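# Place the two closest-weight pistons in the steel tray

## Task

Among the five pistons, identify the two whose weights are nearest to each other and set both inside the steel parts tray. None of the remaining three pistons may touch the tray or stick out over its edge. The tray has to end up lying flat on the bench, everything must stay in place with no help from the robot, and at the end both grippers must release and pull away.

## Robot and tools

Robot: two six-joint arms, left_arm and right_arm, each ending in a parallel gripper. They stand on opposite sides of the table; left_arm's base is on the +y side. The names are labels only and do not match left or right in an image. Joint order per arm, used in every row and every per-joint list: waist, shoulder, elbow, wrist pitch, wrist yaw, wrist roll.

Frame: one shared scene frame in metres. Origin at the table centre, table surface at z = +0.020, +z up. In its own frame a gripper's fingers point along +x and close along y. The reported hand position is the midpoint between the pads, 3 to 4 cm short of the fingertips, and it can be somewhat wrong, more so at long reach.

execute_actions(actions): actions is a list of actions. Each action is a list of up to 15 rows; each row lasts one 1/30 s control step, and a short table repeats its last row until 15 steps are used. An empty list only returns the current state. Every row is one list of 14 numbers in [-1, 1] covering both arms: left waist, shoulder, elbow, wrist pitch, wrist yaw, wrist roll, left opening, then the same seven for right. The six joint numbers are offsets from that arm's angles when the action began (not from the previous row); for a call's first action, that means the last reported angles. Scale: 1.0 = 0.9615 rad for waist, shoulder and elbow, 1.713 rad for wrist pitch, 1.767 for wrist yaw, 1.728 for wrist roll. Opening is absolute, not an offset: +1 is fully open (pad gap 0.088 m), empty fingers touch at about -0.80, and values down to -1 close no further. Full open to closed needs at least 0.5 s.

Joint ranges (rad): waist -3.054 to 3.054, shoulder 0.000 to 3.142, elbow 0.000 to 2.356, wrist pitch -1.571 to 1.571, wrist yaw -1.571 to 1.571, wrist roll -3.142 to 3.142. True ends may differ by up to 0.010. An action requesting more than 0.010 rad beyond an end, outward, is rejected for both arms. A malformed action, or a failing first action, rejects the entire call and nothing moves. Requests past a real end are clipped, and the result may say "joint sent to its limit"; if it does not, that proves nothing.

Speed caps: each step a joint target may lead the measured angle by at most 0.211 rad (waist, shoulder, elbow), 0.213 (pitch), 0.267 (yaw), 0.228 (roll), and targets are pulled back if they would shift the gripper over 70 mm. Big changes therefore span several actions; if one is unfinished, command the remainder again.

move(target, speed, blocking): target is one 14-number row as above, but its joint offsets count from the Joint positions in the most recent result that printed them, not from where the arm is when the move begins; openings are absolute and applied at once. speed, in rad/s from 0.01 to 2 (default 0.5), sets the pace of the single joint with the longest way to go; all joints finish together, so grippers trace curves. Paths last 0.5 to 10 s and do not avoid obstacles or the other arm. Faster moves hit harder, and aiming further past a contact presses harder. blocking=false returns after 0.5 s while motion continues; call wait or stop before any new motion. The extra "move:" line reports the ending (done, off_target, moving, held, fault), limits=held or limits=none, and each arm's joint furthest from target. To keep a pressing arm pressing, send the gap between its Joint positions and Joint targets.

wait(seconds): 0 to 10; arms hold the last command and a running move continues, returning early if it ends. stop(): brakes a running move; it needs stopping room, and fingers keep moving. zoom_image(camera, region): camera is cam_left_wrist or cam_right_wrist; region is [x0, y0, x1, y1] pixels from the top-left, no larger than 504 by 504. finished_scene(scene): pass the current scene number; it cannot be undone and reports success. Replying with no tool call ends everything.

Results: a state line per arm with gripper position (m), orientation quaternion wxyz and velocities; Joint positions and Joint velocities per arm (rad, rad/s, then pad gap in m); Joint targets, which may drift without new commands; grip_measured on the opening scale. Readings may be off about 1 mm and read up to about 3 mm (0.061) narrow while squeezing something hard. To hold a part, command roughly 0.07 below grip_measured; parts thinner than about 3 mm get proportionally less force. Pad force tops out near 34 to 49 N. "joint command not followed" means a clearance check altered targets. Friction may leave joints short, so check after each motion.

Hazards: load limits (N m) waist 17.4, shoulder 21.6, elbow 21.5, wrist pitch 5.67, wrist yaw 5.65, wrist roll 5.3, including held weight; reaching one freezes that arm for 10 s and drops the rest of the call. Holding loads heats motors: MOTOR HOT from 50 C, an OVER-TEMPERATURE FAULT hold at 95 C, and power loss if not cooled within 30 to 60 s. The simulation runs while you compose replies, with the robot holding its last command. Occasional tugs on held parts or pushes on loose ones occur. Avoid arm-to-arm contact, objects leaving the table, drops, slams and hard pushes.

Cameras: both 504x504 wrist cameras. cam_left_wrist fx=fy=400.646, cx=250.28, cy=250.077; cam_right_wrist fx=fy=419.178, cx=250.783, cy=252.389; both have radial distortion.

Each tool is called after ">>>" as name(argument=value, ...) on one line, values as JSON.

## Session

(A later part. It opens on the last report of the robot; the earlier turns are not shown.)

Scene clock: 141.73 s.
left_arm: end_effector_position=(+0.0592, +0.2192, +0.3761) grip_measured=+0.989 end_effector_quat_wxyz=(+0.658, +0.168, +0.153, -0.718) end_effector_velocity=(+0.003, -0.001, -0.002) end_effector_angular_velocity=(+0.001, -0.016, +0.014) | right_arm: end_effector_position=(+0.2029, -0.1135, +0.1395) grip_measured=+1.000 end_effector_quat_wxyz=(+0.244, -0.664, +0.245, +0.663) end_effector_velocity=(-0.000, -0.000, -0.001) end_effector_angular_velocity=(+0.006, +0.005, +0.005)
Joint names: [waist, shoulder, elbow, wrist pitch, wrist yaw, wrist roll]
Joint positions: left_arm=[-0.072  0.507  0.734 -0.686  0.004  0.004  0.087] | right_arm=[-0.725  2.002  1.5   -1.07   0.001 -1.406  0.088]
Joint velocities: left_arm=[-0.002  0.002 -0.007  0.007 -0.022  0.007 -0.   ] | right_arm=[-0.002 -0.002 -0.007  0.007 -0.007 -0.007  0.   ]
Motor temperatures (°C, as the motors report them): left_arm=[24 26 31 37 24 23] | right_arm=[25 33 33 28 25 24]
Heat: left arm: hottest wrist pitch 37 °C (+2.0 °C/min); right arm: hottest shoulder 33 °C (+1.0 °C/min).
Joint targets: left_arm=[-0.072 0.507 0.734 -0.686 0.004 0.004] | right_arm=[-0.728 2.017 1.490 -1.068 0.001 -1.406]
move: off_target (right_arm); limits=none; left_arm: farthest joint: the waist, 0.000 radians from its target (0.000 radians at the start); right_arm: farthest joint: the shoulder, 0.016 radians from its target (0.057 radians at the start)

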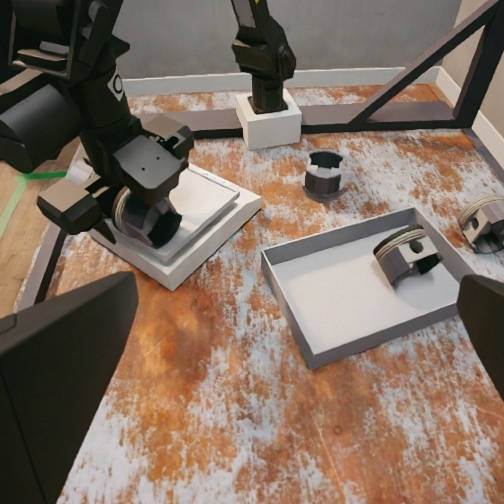

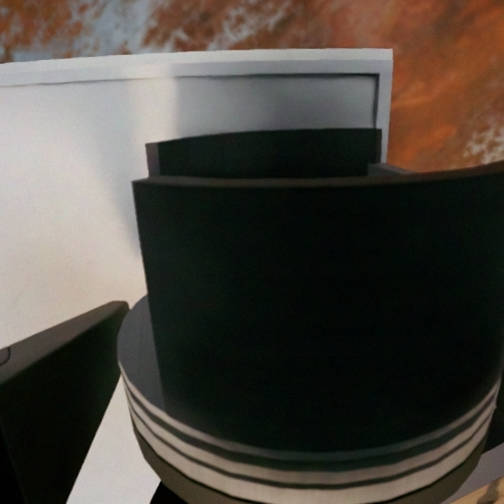

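>>> execute_actions(actions=[[[0,0,0,0,0,0,1,0,0,0,0,0,0,0.9],[0,0,0,0,0,0,1,0,0,0,0,0,0,0.85],[0,0,0,0,0,0,1,0,0,0,0,0,0,0.8],[0,0,0,0,0,0,1,0,0,0,0,0,0,0.77],[0,0,0,0,0,0,1,0,0,0,0,0,0,0.74],[0,0,0,0,0,0,1,0,0,0,0,0,0,0.71],[0,0,0,0,0,0,1,0,0,0,0,0,0,0.69],[0,0,0,0,0,0,1,0,0,0,0,0,0,0.67],[0,0,0,0,0,0,1,0,0,0,0,0,0,0.65],[0,0,0,0,0,0,1,0,0,0,0,0,0,0.63],[0,0,0,0,0,0,1,0,0,0,0,0,0,0.61],[0,0,0,0,0,0,1,0,0,0,0,0,0,0.59],[0,0,0,0,0,0,1,0,0,0,0,0,0,0.56],[0,0,0,0,0,0,1,0,0,0,0,0,0,0.53],[0,0,0,0,0,0,1,0,0,0,0,0,0,0.5]],[[0,0,0,0,0,0,1,0,0,0,0,0,0,0.5]]])

Scene clock: 143.27 s.
left_arm: end_effector_position=(+0.0592, +0.2192, +0.3761) grip_measured=+0.989 end_effector_quat_wxyz=(+0.658, +0.168, +0.153, -0.718) end_effector_velocity=(+0.003, +0.002, -0.005) end_effector_angular_velocity=(+0.022, -0.005, +0.021) | right_arm: end_effector_position=(+0.2029, -0.1135, +0.1395) grip_measured=+0.603 end_effector_quat_wxyz=(+0.244, -0.664, +0.245, +0.663) end_effector_velocity=(-0.002, -0.003, -0.001) end_effector_angular_velocity=(-0.007, +0.013, +0.005)
Joint names: [waist, shoulder, elbow, wrist pitch, wrist yaw, wrist roll]
Joint positions: left_arm=[-0.072  0.507  0.734 -0.686  0.004  0.004  0.087] | right_arm=[-0.725  2.002  1.5   -1.07   0.001 -1.406  0.069]
Joint velocities: left_arm=[-0.002 -0.002 -0.002 -0.022 -0.022 -0.007 -0.   ] | right_arm=[-0.002 -0.002 -0.007 -0.007 -0.007 -0.007  0.   ]
Motor temperatures (°C, as the motors report them): left_arm=[24 26 31 37 24 23] | right_arm=[25 33 33 28 25 24]
Heat: left arm: hottest wrist pitch 37 °C (+2.0 °C/min); right arm: hottest shoulder 33 °C (+1.0 °C/min).
Joint targets: left_arm=[-0.072 0.507 0.734 -0.686 0.004 0.004] | right_arm=[-0.725 2.002 1.500 -1.070 0.001 -1.406]

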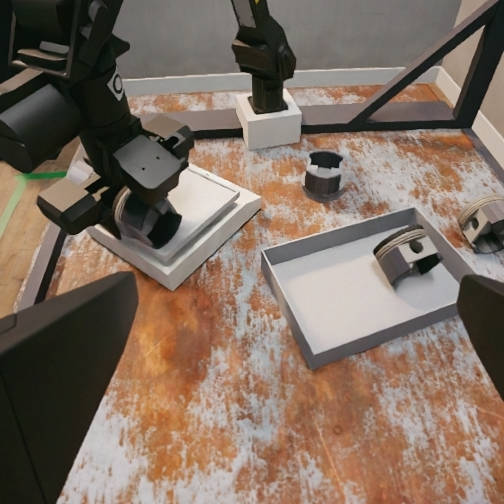

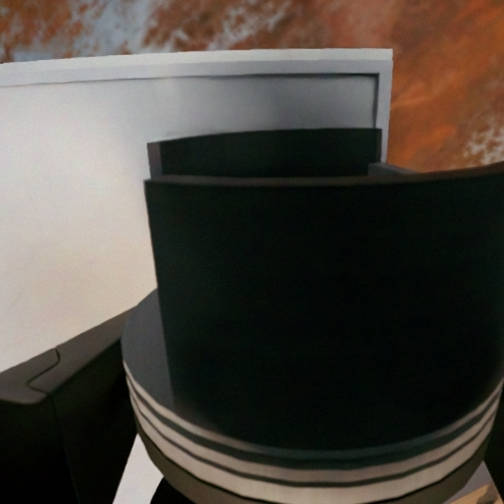

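>>> move(target=[0,0,0,0,0,0,1,0,-0.038,0.121,-0.072,0,0,0.5], speed=0.2)

>>> move(target=[0,0,0,0,0,0,1,0.675,0.180,0.130,0.030,0,-0.216,0.5], speed=0.5)

Scene clock: 145.00 s.
left_arm: end_effector_position=(+0.0592, +0.2192, +0.3761) grip_measured=+0.989 end_effector_quat_wxyz=(+0.658, +0.168, +0.153, -0.718) end_effector_velocity=(+0.002, +0.001, -0.004) end_effector_angular_velocity=(+0.012, -0.004, +0.016) | right_arm: end_effector_position=(+0.2040, -0.1116, +0.1717) grip_measured=+0.603 end_effector_quat_wxyz=(+0.245, -0.664, +0.245, +0.663) end_effector_velocity=(-0.003, -0.001, +0.000) end_effector_angular_velocity=(-0.002, +0.010, +0.010)
Joint names: [waist, shoulder, elbow, wrist pitch, wrist yaw, wrist roll]
Joint positions: left_arm=[-0.072  0.507  0.734 -0.686  0.004  0.004  0.087] | right_arm=[-0.725  1.984  1.605 -1.191  0.001 -1.406  0.069]
Joint velocities: left_arm=[-0.007 -0.002 -0.007 -0.007 -0.022 -0.007  0.   ] | right_arm=[ 0.002 -0.002 -0.002 -0.007 -0.007 -0.007 -0.   ]
Motor temperatures (°C, as the motors report them): left_arm=[24 26 31 37 24 23] | right_arm=[25 33 33 28 25 24]
Heat: left arm: hottest wrist pitch 37 °C (+2.0 °C/min); right arm: hottest shoulder 33 °C (+1.0 °C/min).
Joint targets: left_arm=[-0.072 0.507 0.734 -0.686 0.004 0.004] | right_arm=[-0.725 1.965 1.617 -1.193 0.001 -1.406]
move: off_target (right_arm); limits=none; left_arm: farthest joint: the waist, 0.000 radians from its target (0.000 radians at the start); right_arm: farthest joint: the shoulder, 0.018 radians from its target (0.036 radians at the start)

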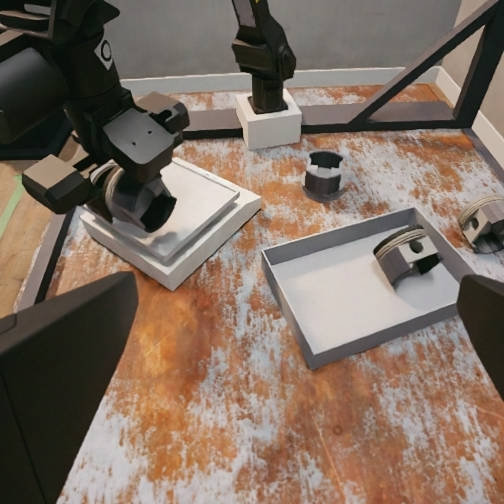

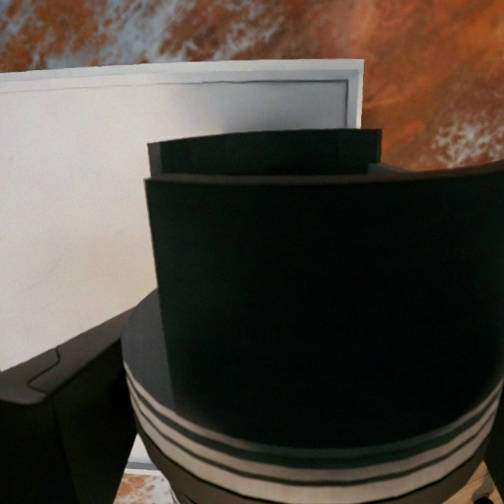

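Scene clock: 146.87 s.
left_arm: end_effector_position=(+0.0592, +0.2192, +0.3761) grip_measured=+0.989 end_effector_quat_wxyz=(+0.658, +0.168, +0.153, -0.718) end_effector_velocity=(+0.003, +0.003, -0.009) end_effector_angular_velocity=(+0.041, -0.007, +0.021) | right_arm: end_effector_position=(-0.0340, -0.0239, +0.1399) grip_measured=+0.603 end_effector_quat_wxyz=(+0.109, +0.699, +0.111, -0.698) end_effector_velocity=(+0.000, -0.002, +0.000) end_effector_angular_velocity=(-0.008, +0.006, +0.005)
Joint names: [waist, shoulder, elbow, wrist pitch, wrist yaw, wrist roll]
Joint positions: left_arm=[-0.072  0.507  0.734 -0.686  0.004  0.004  0.087] | right_arm=[-0.075  2.144  1.718 -1.141  0.001 -1.776  0.069]
Joint velocities: left_arm=[-0.002  0.002 -0.002 -0.037 -0.022 -0.007 -0.   ] | right_arm=[-0.002 -0.002 -0.002 -0.007 -0.007 -0.007  0.   ]
Motor temperatures (°C, as the motors report them): left_arm=[24 26 31 37 24 23] | right_arm=[25 33 33 28 25 24]
Heat: left arm: hottest wrist pitch 37 °C (+2.0 °C/min); right arm: hottest shoulder 33 °C (+2.0 °C/min).
Joint targets: left_arm=[-0.072 0.507 0.734 -0.686 0.004 0.004] | right_arm=[-0.075 2.157 1.730 -1.139 0.001 -1.780]
move: off_target (right_arm); limits=none; left_arm: farthest joint: the waist, 0.000 radians from its target (0.000 radians at the start); right_arm: farthest joint: the shoulder, 0.013 radians from its target (0.173 radians at the start)

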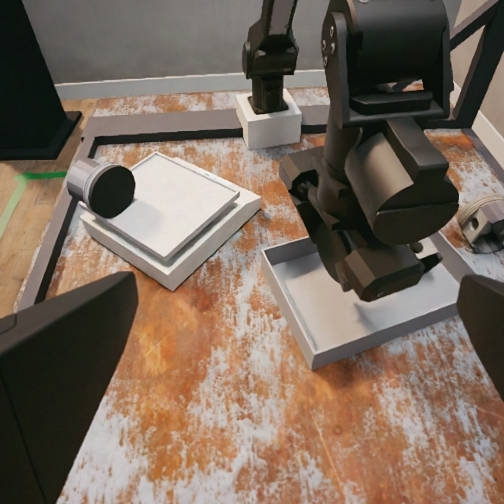

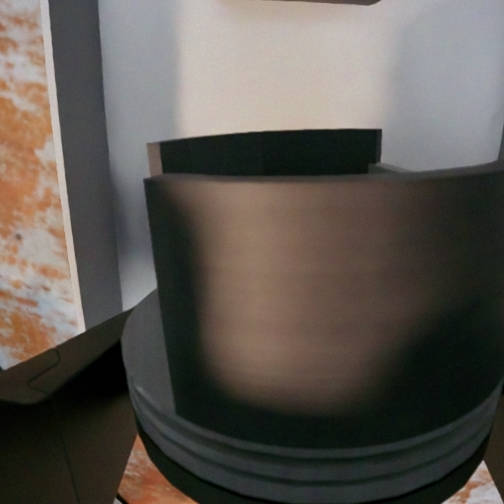

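>>> move(target=[0,0,0,0,0,0,1,0,0.080,-0.136,0.108,0,0,0.5], speed=0.15)

Scene clock: 148.87 s.
left_arm: end_effector_position=(+0.0592, +0.2192, +0.3761) grip_measured=+0.989 end_effector_quat_wxyz=(+0.658, +0.168, +0.153, -0.718) end_effector_velocity=(-0.000, -0.000, +0.001) end_effector_angular_velocity=(-0.006, +0.017, +0.009) | right_arm: end_effector_position=(-0.0340, -0.0245, +0.0840) grip_measured=+0.603 end_effector_quat_wxyz=(+0.111, +0.699, +0.109, -0.698) end_effector_velocity=(+0.002, +0.003, -0.001) end_effector_angular_velocity=(+0.018, -0.005, +0.005)
Joint names: [waist, shoulder, elbow, wrist pitch, wrist yaw, wrist roll]
Joint positions: left_arm=[-0.072  0.507  0.734 -0.686  0.004  0.004  0.087] | right_arm=[-0.075  2.209  1.592 -0.957  0.001 -1.777  0.069]
Joint velocities: left_arm=[-0.007 -0.002 -0.002  0.007 -0.007 -0.022 -0.   ] | right_arm=[-0.002 -0.002 -0.007  0.022  0.007 -0.007 -0.   ]
Motor temperatures (°C, as the motors report them): left_arm=[24 26 31 37 24 23] | right_arm=[25 34 33 28 25 24]
Heat: left arm: hottest wrist pitch 37 °C (+2.0 °C/min); right arm: hottest shoulder 34 °C (+3.0 °C/min).
Joint targets: left_arm=[-0.072 0.507 0.734 -0.686 0.004 0.004] | right_arm=[-0.075 2.221 1.587 -0.956 0.001 -1.777]
move: off_target (right_arm); limits=none; left_arm: farthest joint: the waist, 0.000 radians from its target (0.000 radians at the start); right_arm: farthest joint: the shoulder, 0.012 radians from its target (0.077 radians at the start)

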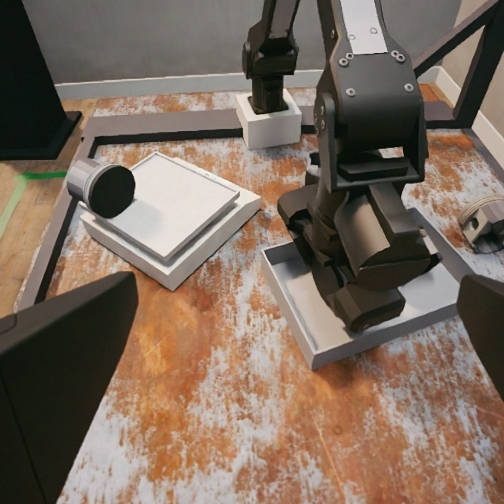

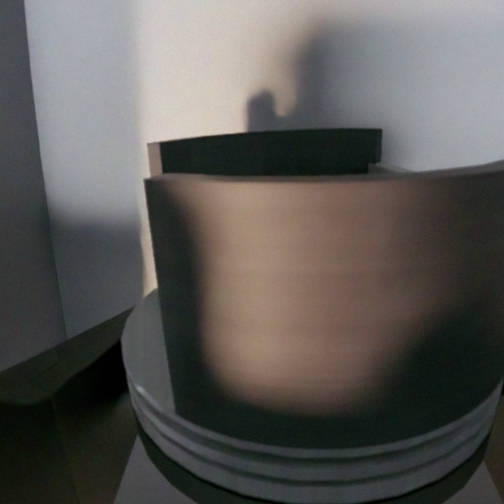

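>>> move(target=[0,0,0,0,0,0,1,0,0.026,0,0,0,0,0.5], speed=0.04)

Scene clock: 149.87 s.
left_arm: end_effector_position=(+0.0592, +0.2192, +0.3761) grip_measured=+0.989 end_effector_quat_wxyz=(+0.658, +0.168, +0.153, -0.718) end_effector_velocity=(-0.000, +0.002, +0.001) end_effector_angular_velocity=(-0.003, -0.010, -0.004) | right_arm: end_effector_position=(-0.0340, -0.0251, +0.0820) grip_measured=+0.603 end_effector_quat_wxyz=(+0.113, +0.699, +0.107, -0.698) end_effector_velocity=(-0.002, -0.002, +0.000) end_effector_angular_velocity=(-0.008, +0.007, +0.010)
Joint names: [waist, shoulder, elbow, wrist pitch, wrist yaw, wrist roll]
Joint positions: left_arm=[-0.072  0.507  0.734 -0.686  0.004  0.004  0.087] | right_arm=[-0.075  2.215  1.592 -0.957  0.001 -1.777  0.069]
Joint velocities: left_arm=[-0.007 -0.007  0.002 -0.007 -0.007  0.007 -0.   ] | right_arm=[ 0.002 -0.002 -0.002 -0.007 -0.007 -0.007 -0.   ]
Motor temperatures (°C, as the motors report them): left_arm=[24 26 31 37 24 23] | right_arm=[25 34 33 28 25 24]
Heat: left arm: hottest wrist pitch 37 °C (+2.0 °C/min); right arm: hottest shoulder 34 °C (+3.0 °C/min).
Joint targets: left_arm=[-0.072 0.507 0.734 -0.686 0.004 0.004] | right_arm=[-0.075 2.234 1.593 -0.957 0.001 -1.777]
move: off_target (right_arm); limits=none; left_arm: farthest joint: the waist, 0.000 radians from its target (0.000 radians at the start); right_arm: farthest joint: the shoulder, 0.019 radians from its target (0.025 radians at the start)

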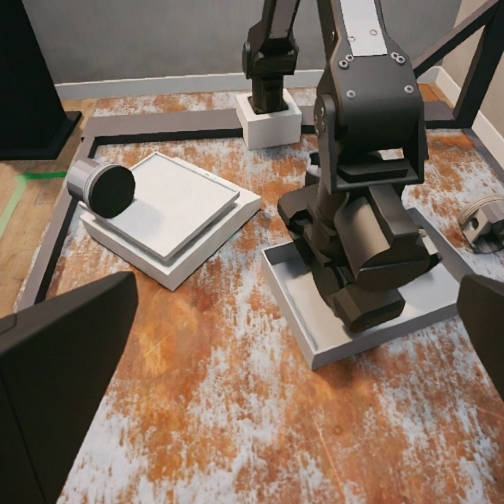

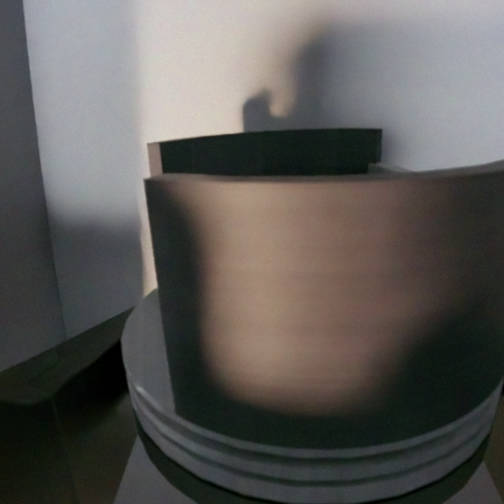

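>>> execute_actions(actions=[[[0,0,0,0,0,0,1,0,0,0,0,0,0,0.53],[0,0,0,0,0,0,1,0,0,0,0,0,0,0.56],[0,0,0,0,0,0,1,0,0,0,0,0,0,0.59],[0,0,0,0,0,0,1,0,0,0,0,0,0,0.62],[0,0,0,0,0,0,1,0,0,0,0,0,0,0.65],[0,0,0,0,0,0,1,0,0,0,0,0,0,0.68],[0,0,0,0,0,0,1,0,0,0,0,0,0,0.72],[0,0,0,0,0,0,1,0,0,0,0,0,0,0.77],[0,0,0,0,0,0,1,0,0,0,0,0,0,0.83],[0,0,0,0,0,0,1,0,0,0,0,0,0,0.9],[0,0,0,0,0,0,1,0,0,0,0,0,0,0.95]]])

>>> move(target=[0,0,0,0,0,0,1,0,-0.094,0.187,-0.142,0,0,0.95], speed=0.35)

>>> move(target=[0,0,0,0,0,0,1,-0.3,-0.85,-0.6,-0.05,0,0,0.95], speed=0.8)

Scene clock: 151.03 s.
left_arm: end_effector_position=(+0.0592, +0.2192, +0.3761) grip_measured=+0.989 end_effector_quat_wxyz=(+0.658, +0.168, +0.153, -0.718) end_effector_velocity=(+0.001, -0.000, +0.001) end_effector_angular_velocity=(-0.008, -0.009, +0.001) | right_arm: end_effector_position=(-0.0340, -0.0251, +0.0820) grip_measured=+0.903 end_effector_quat_wxyz=(+0.113, +0.699, +0.107, -0.698) end_effector_velocity=(-0.002, -0.002, +0.000) end_effector_angular_velocity=(-0.010, +0.021, +0.005)
Joint names: [waist, shoulder, elbow, wrist pitch, wrist yaw, wrist roll]
Joint positions: left_arm=[-0.072  0.507  0.734 -0.686  0.004  0.004  0.087] | right_arm=[-0.075  2.215  1.592 -0.957  0.001 -1.777  0.083]
Joint velocities: left_arm=[-0.002 -0.002 -0.002  0.007 -0.007  0.007 -0.   ] | right_arm=[-0.002 -0.002 -0.002 -0.007 -0.022 -0.007  0.021]
Motor temperatures (°C, as the motors report them): left_arm=[24 26 31 37 24 23] | right_arm=[25 34 33 28 25 24]
Heat: left arm: hottest wrist pitch 37 °C (+2.0 °C/min); right arm: hottest shoulder 34 °C (+3.0 °C/min).
Joint targets: left_arm=[-0.072 0.507 0.734 -0.686 0.004 0.004] | right_arm=[-0.075 2.215 1.592 -0.957 0.001 -1.777]

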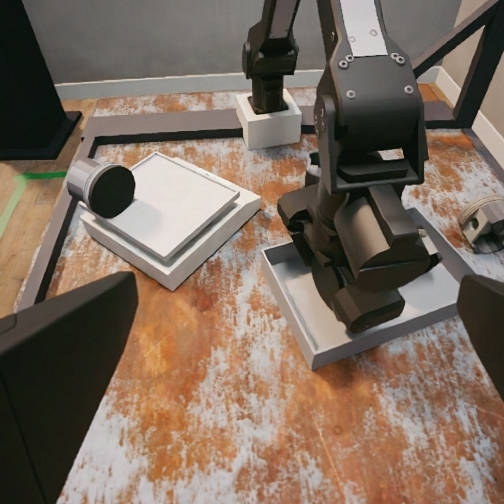

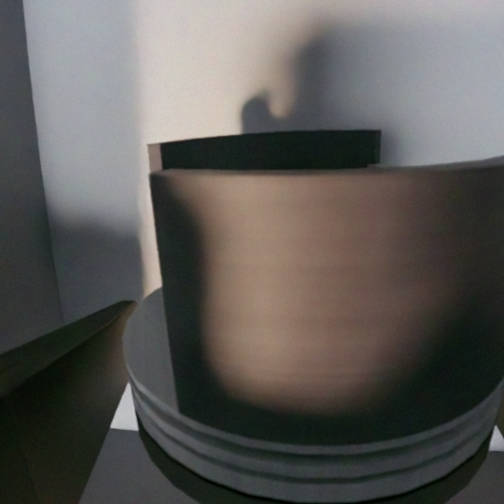

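Scene clock: 152.30 s.
left_arm: end_effector_position=(+0.0592, +0.2192, +0.3761) grip_measured=+0.989 end_effector_quat_wxyz=(+0.658, +0.168, +0.153, -0.718) end_effector_velocity=(+0.001, +0.002, -0.001) end_effector_angular_velocity=(+0.002, -0.010, +0.001) | right_arm: end_effector_position=(-0.0341, -0.0239, +0.1549) grip_measured=+0.948 end_effector_quat_wxyz=(+0.110, +0.699, +0.111, -0.698) end_effector_velocity=(+0.002, -0.002, +0.000) end_effector_angular_velocity=(-0.007, -0.008, +0.020)
Joint names: [waist, shoulder, elbow, wrist pitch, wrist yaw, wrist roll]
Joint positions: left_arm=[-0.072  0.507  0.734 -0.686  0.004  0.004  0.087] | right_arm=[-0.075  2.136  1.765 -1.198  0.001 -1.777  0.085]
Joint velocities: left_arm=[-0.002 -0.007 -0.002 -0.007 -0.007  0.007 -0.   ] | right_arm=[-0.002 -0.002 -0.002 -0.007  0.007 -0.022 -0.   ]
Motor temperatures (°C, as the motors report them): left_arm=[24 26 31 37 24 23] | right_arm=[25 34 33 28 25 24]
Heat: left arm: hottest wrist pitch 37 °C (+2.0 °C/min); right arm: hottest shoulder 34 °C (+3.0 °C/min).
Joint targets: left_arm=[-0.072 0.507 0.734 -0.686 0.004 0.004] | right_arm=[-0.075 2.124 1.772 -1.201 0.001 -1.777]
move: off_target (right_arm); limits=none; left_arm: farthest joint: the waist, 0.000 radians from its target (0.000 radians at the start); right_arm: farthest joint: the shoulder, 0.012 radians from its target (0.090 radians at the start)

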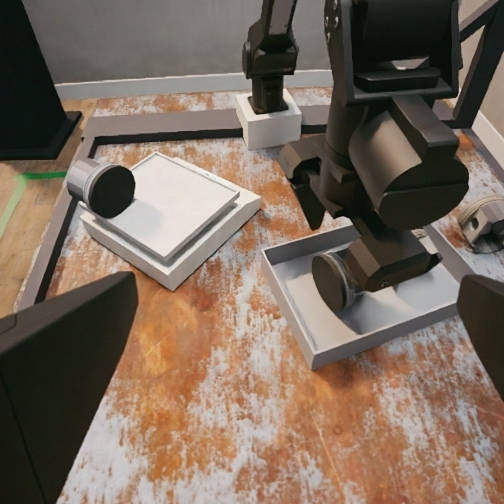

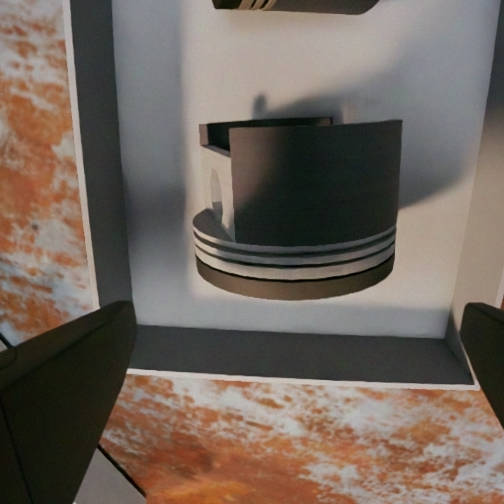

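Scene clock: 154.07 s.
left_arm: end_effector_position=(+0.0592, +0.2192, +0.3761) grip_measured=+0.989 end_effector_quat_wxyz=(+0.658, +0.168, +0.153, -0.718) end_effector_velocity=(+0.004, +0.001, -0.002) end_effector_angular_velocity=(+0.007, -0.004, +0.025) | right_arm: end_effector_position=(+0.0525, -0.1954, +0.2519) grip_measured=+0.948 end_effector_quat_wxyz=(+0.046, -0.716, -0.065, +0.694) end_effector_velocity=(-0.001, -0.003, -0.002) end_effector_angular_velocity=(-0.011, +0.010, -0.009)
Joint names: [waist, shoulder, elbow, wrist pitch, wrist yaw, wrist roll]
Joint positions: left_arm=[-0.072  0.507  0.734 -0.686  0.004  0.004  0.087] | right_arm=[-0.36   1.327  1.198 -1.282  0.001 -1.777  0.085]
Joint velocities: left_arm=[ 0.002 -0.002 -0.002 -0.007 -0.022 -0.007 -0.   ] | right_arm=[-0.002 -0.002 -0.007 -0.007 -0.007  0.007 -0.   ]
Motor temperatures (°C, as the motors report them): left_arm=[24 26 31 37 24 23] | right_arm=[25 34 33 28 25 24]
Heat: left arm: hottest wrist pitch 37 °C (+2.0 °C/min); right arm: hottest shoulder 34 °C (+2.0 °C/min).
Joint targets: left_arm=[-0.072 0.507 0.734 -0.686 0.004 0.004] | right_arm=[-0.363 1.319 1.188 -1.284 0.001 -1.777]
move: done; limits=none; left_arm: farthest joint: the waist, 0.000 radians from its target (0.000 radians at the start); right_arm: farthest joint: the elbow, 0.010 radians from its target (0.577 radians at the start)

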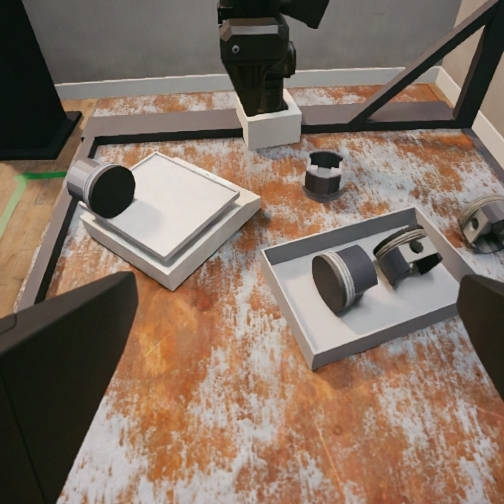

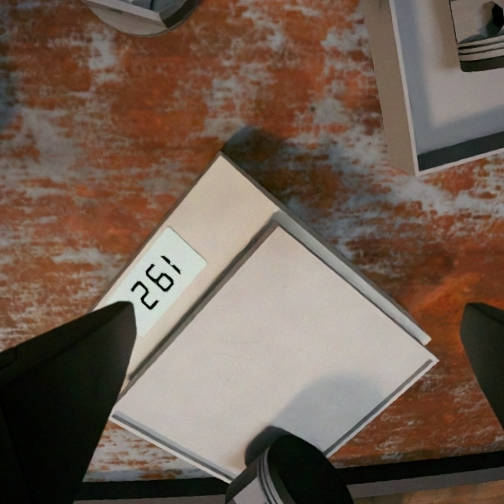

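>>> finished_scene(scene=2)

The scene is finished: the task was done.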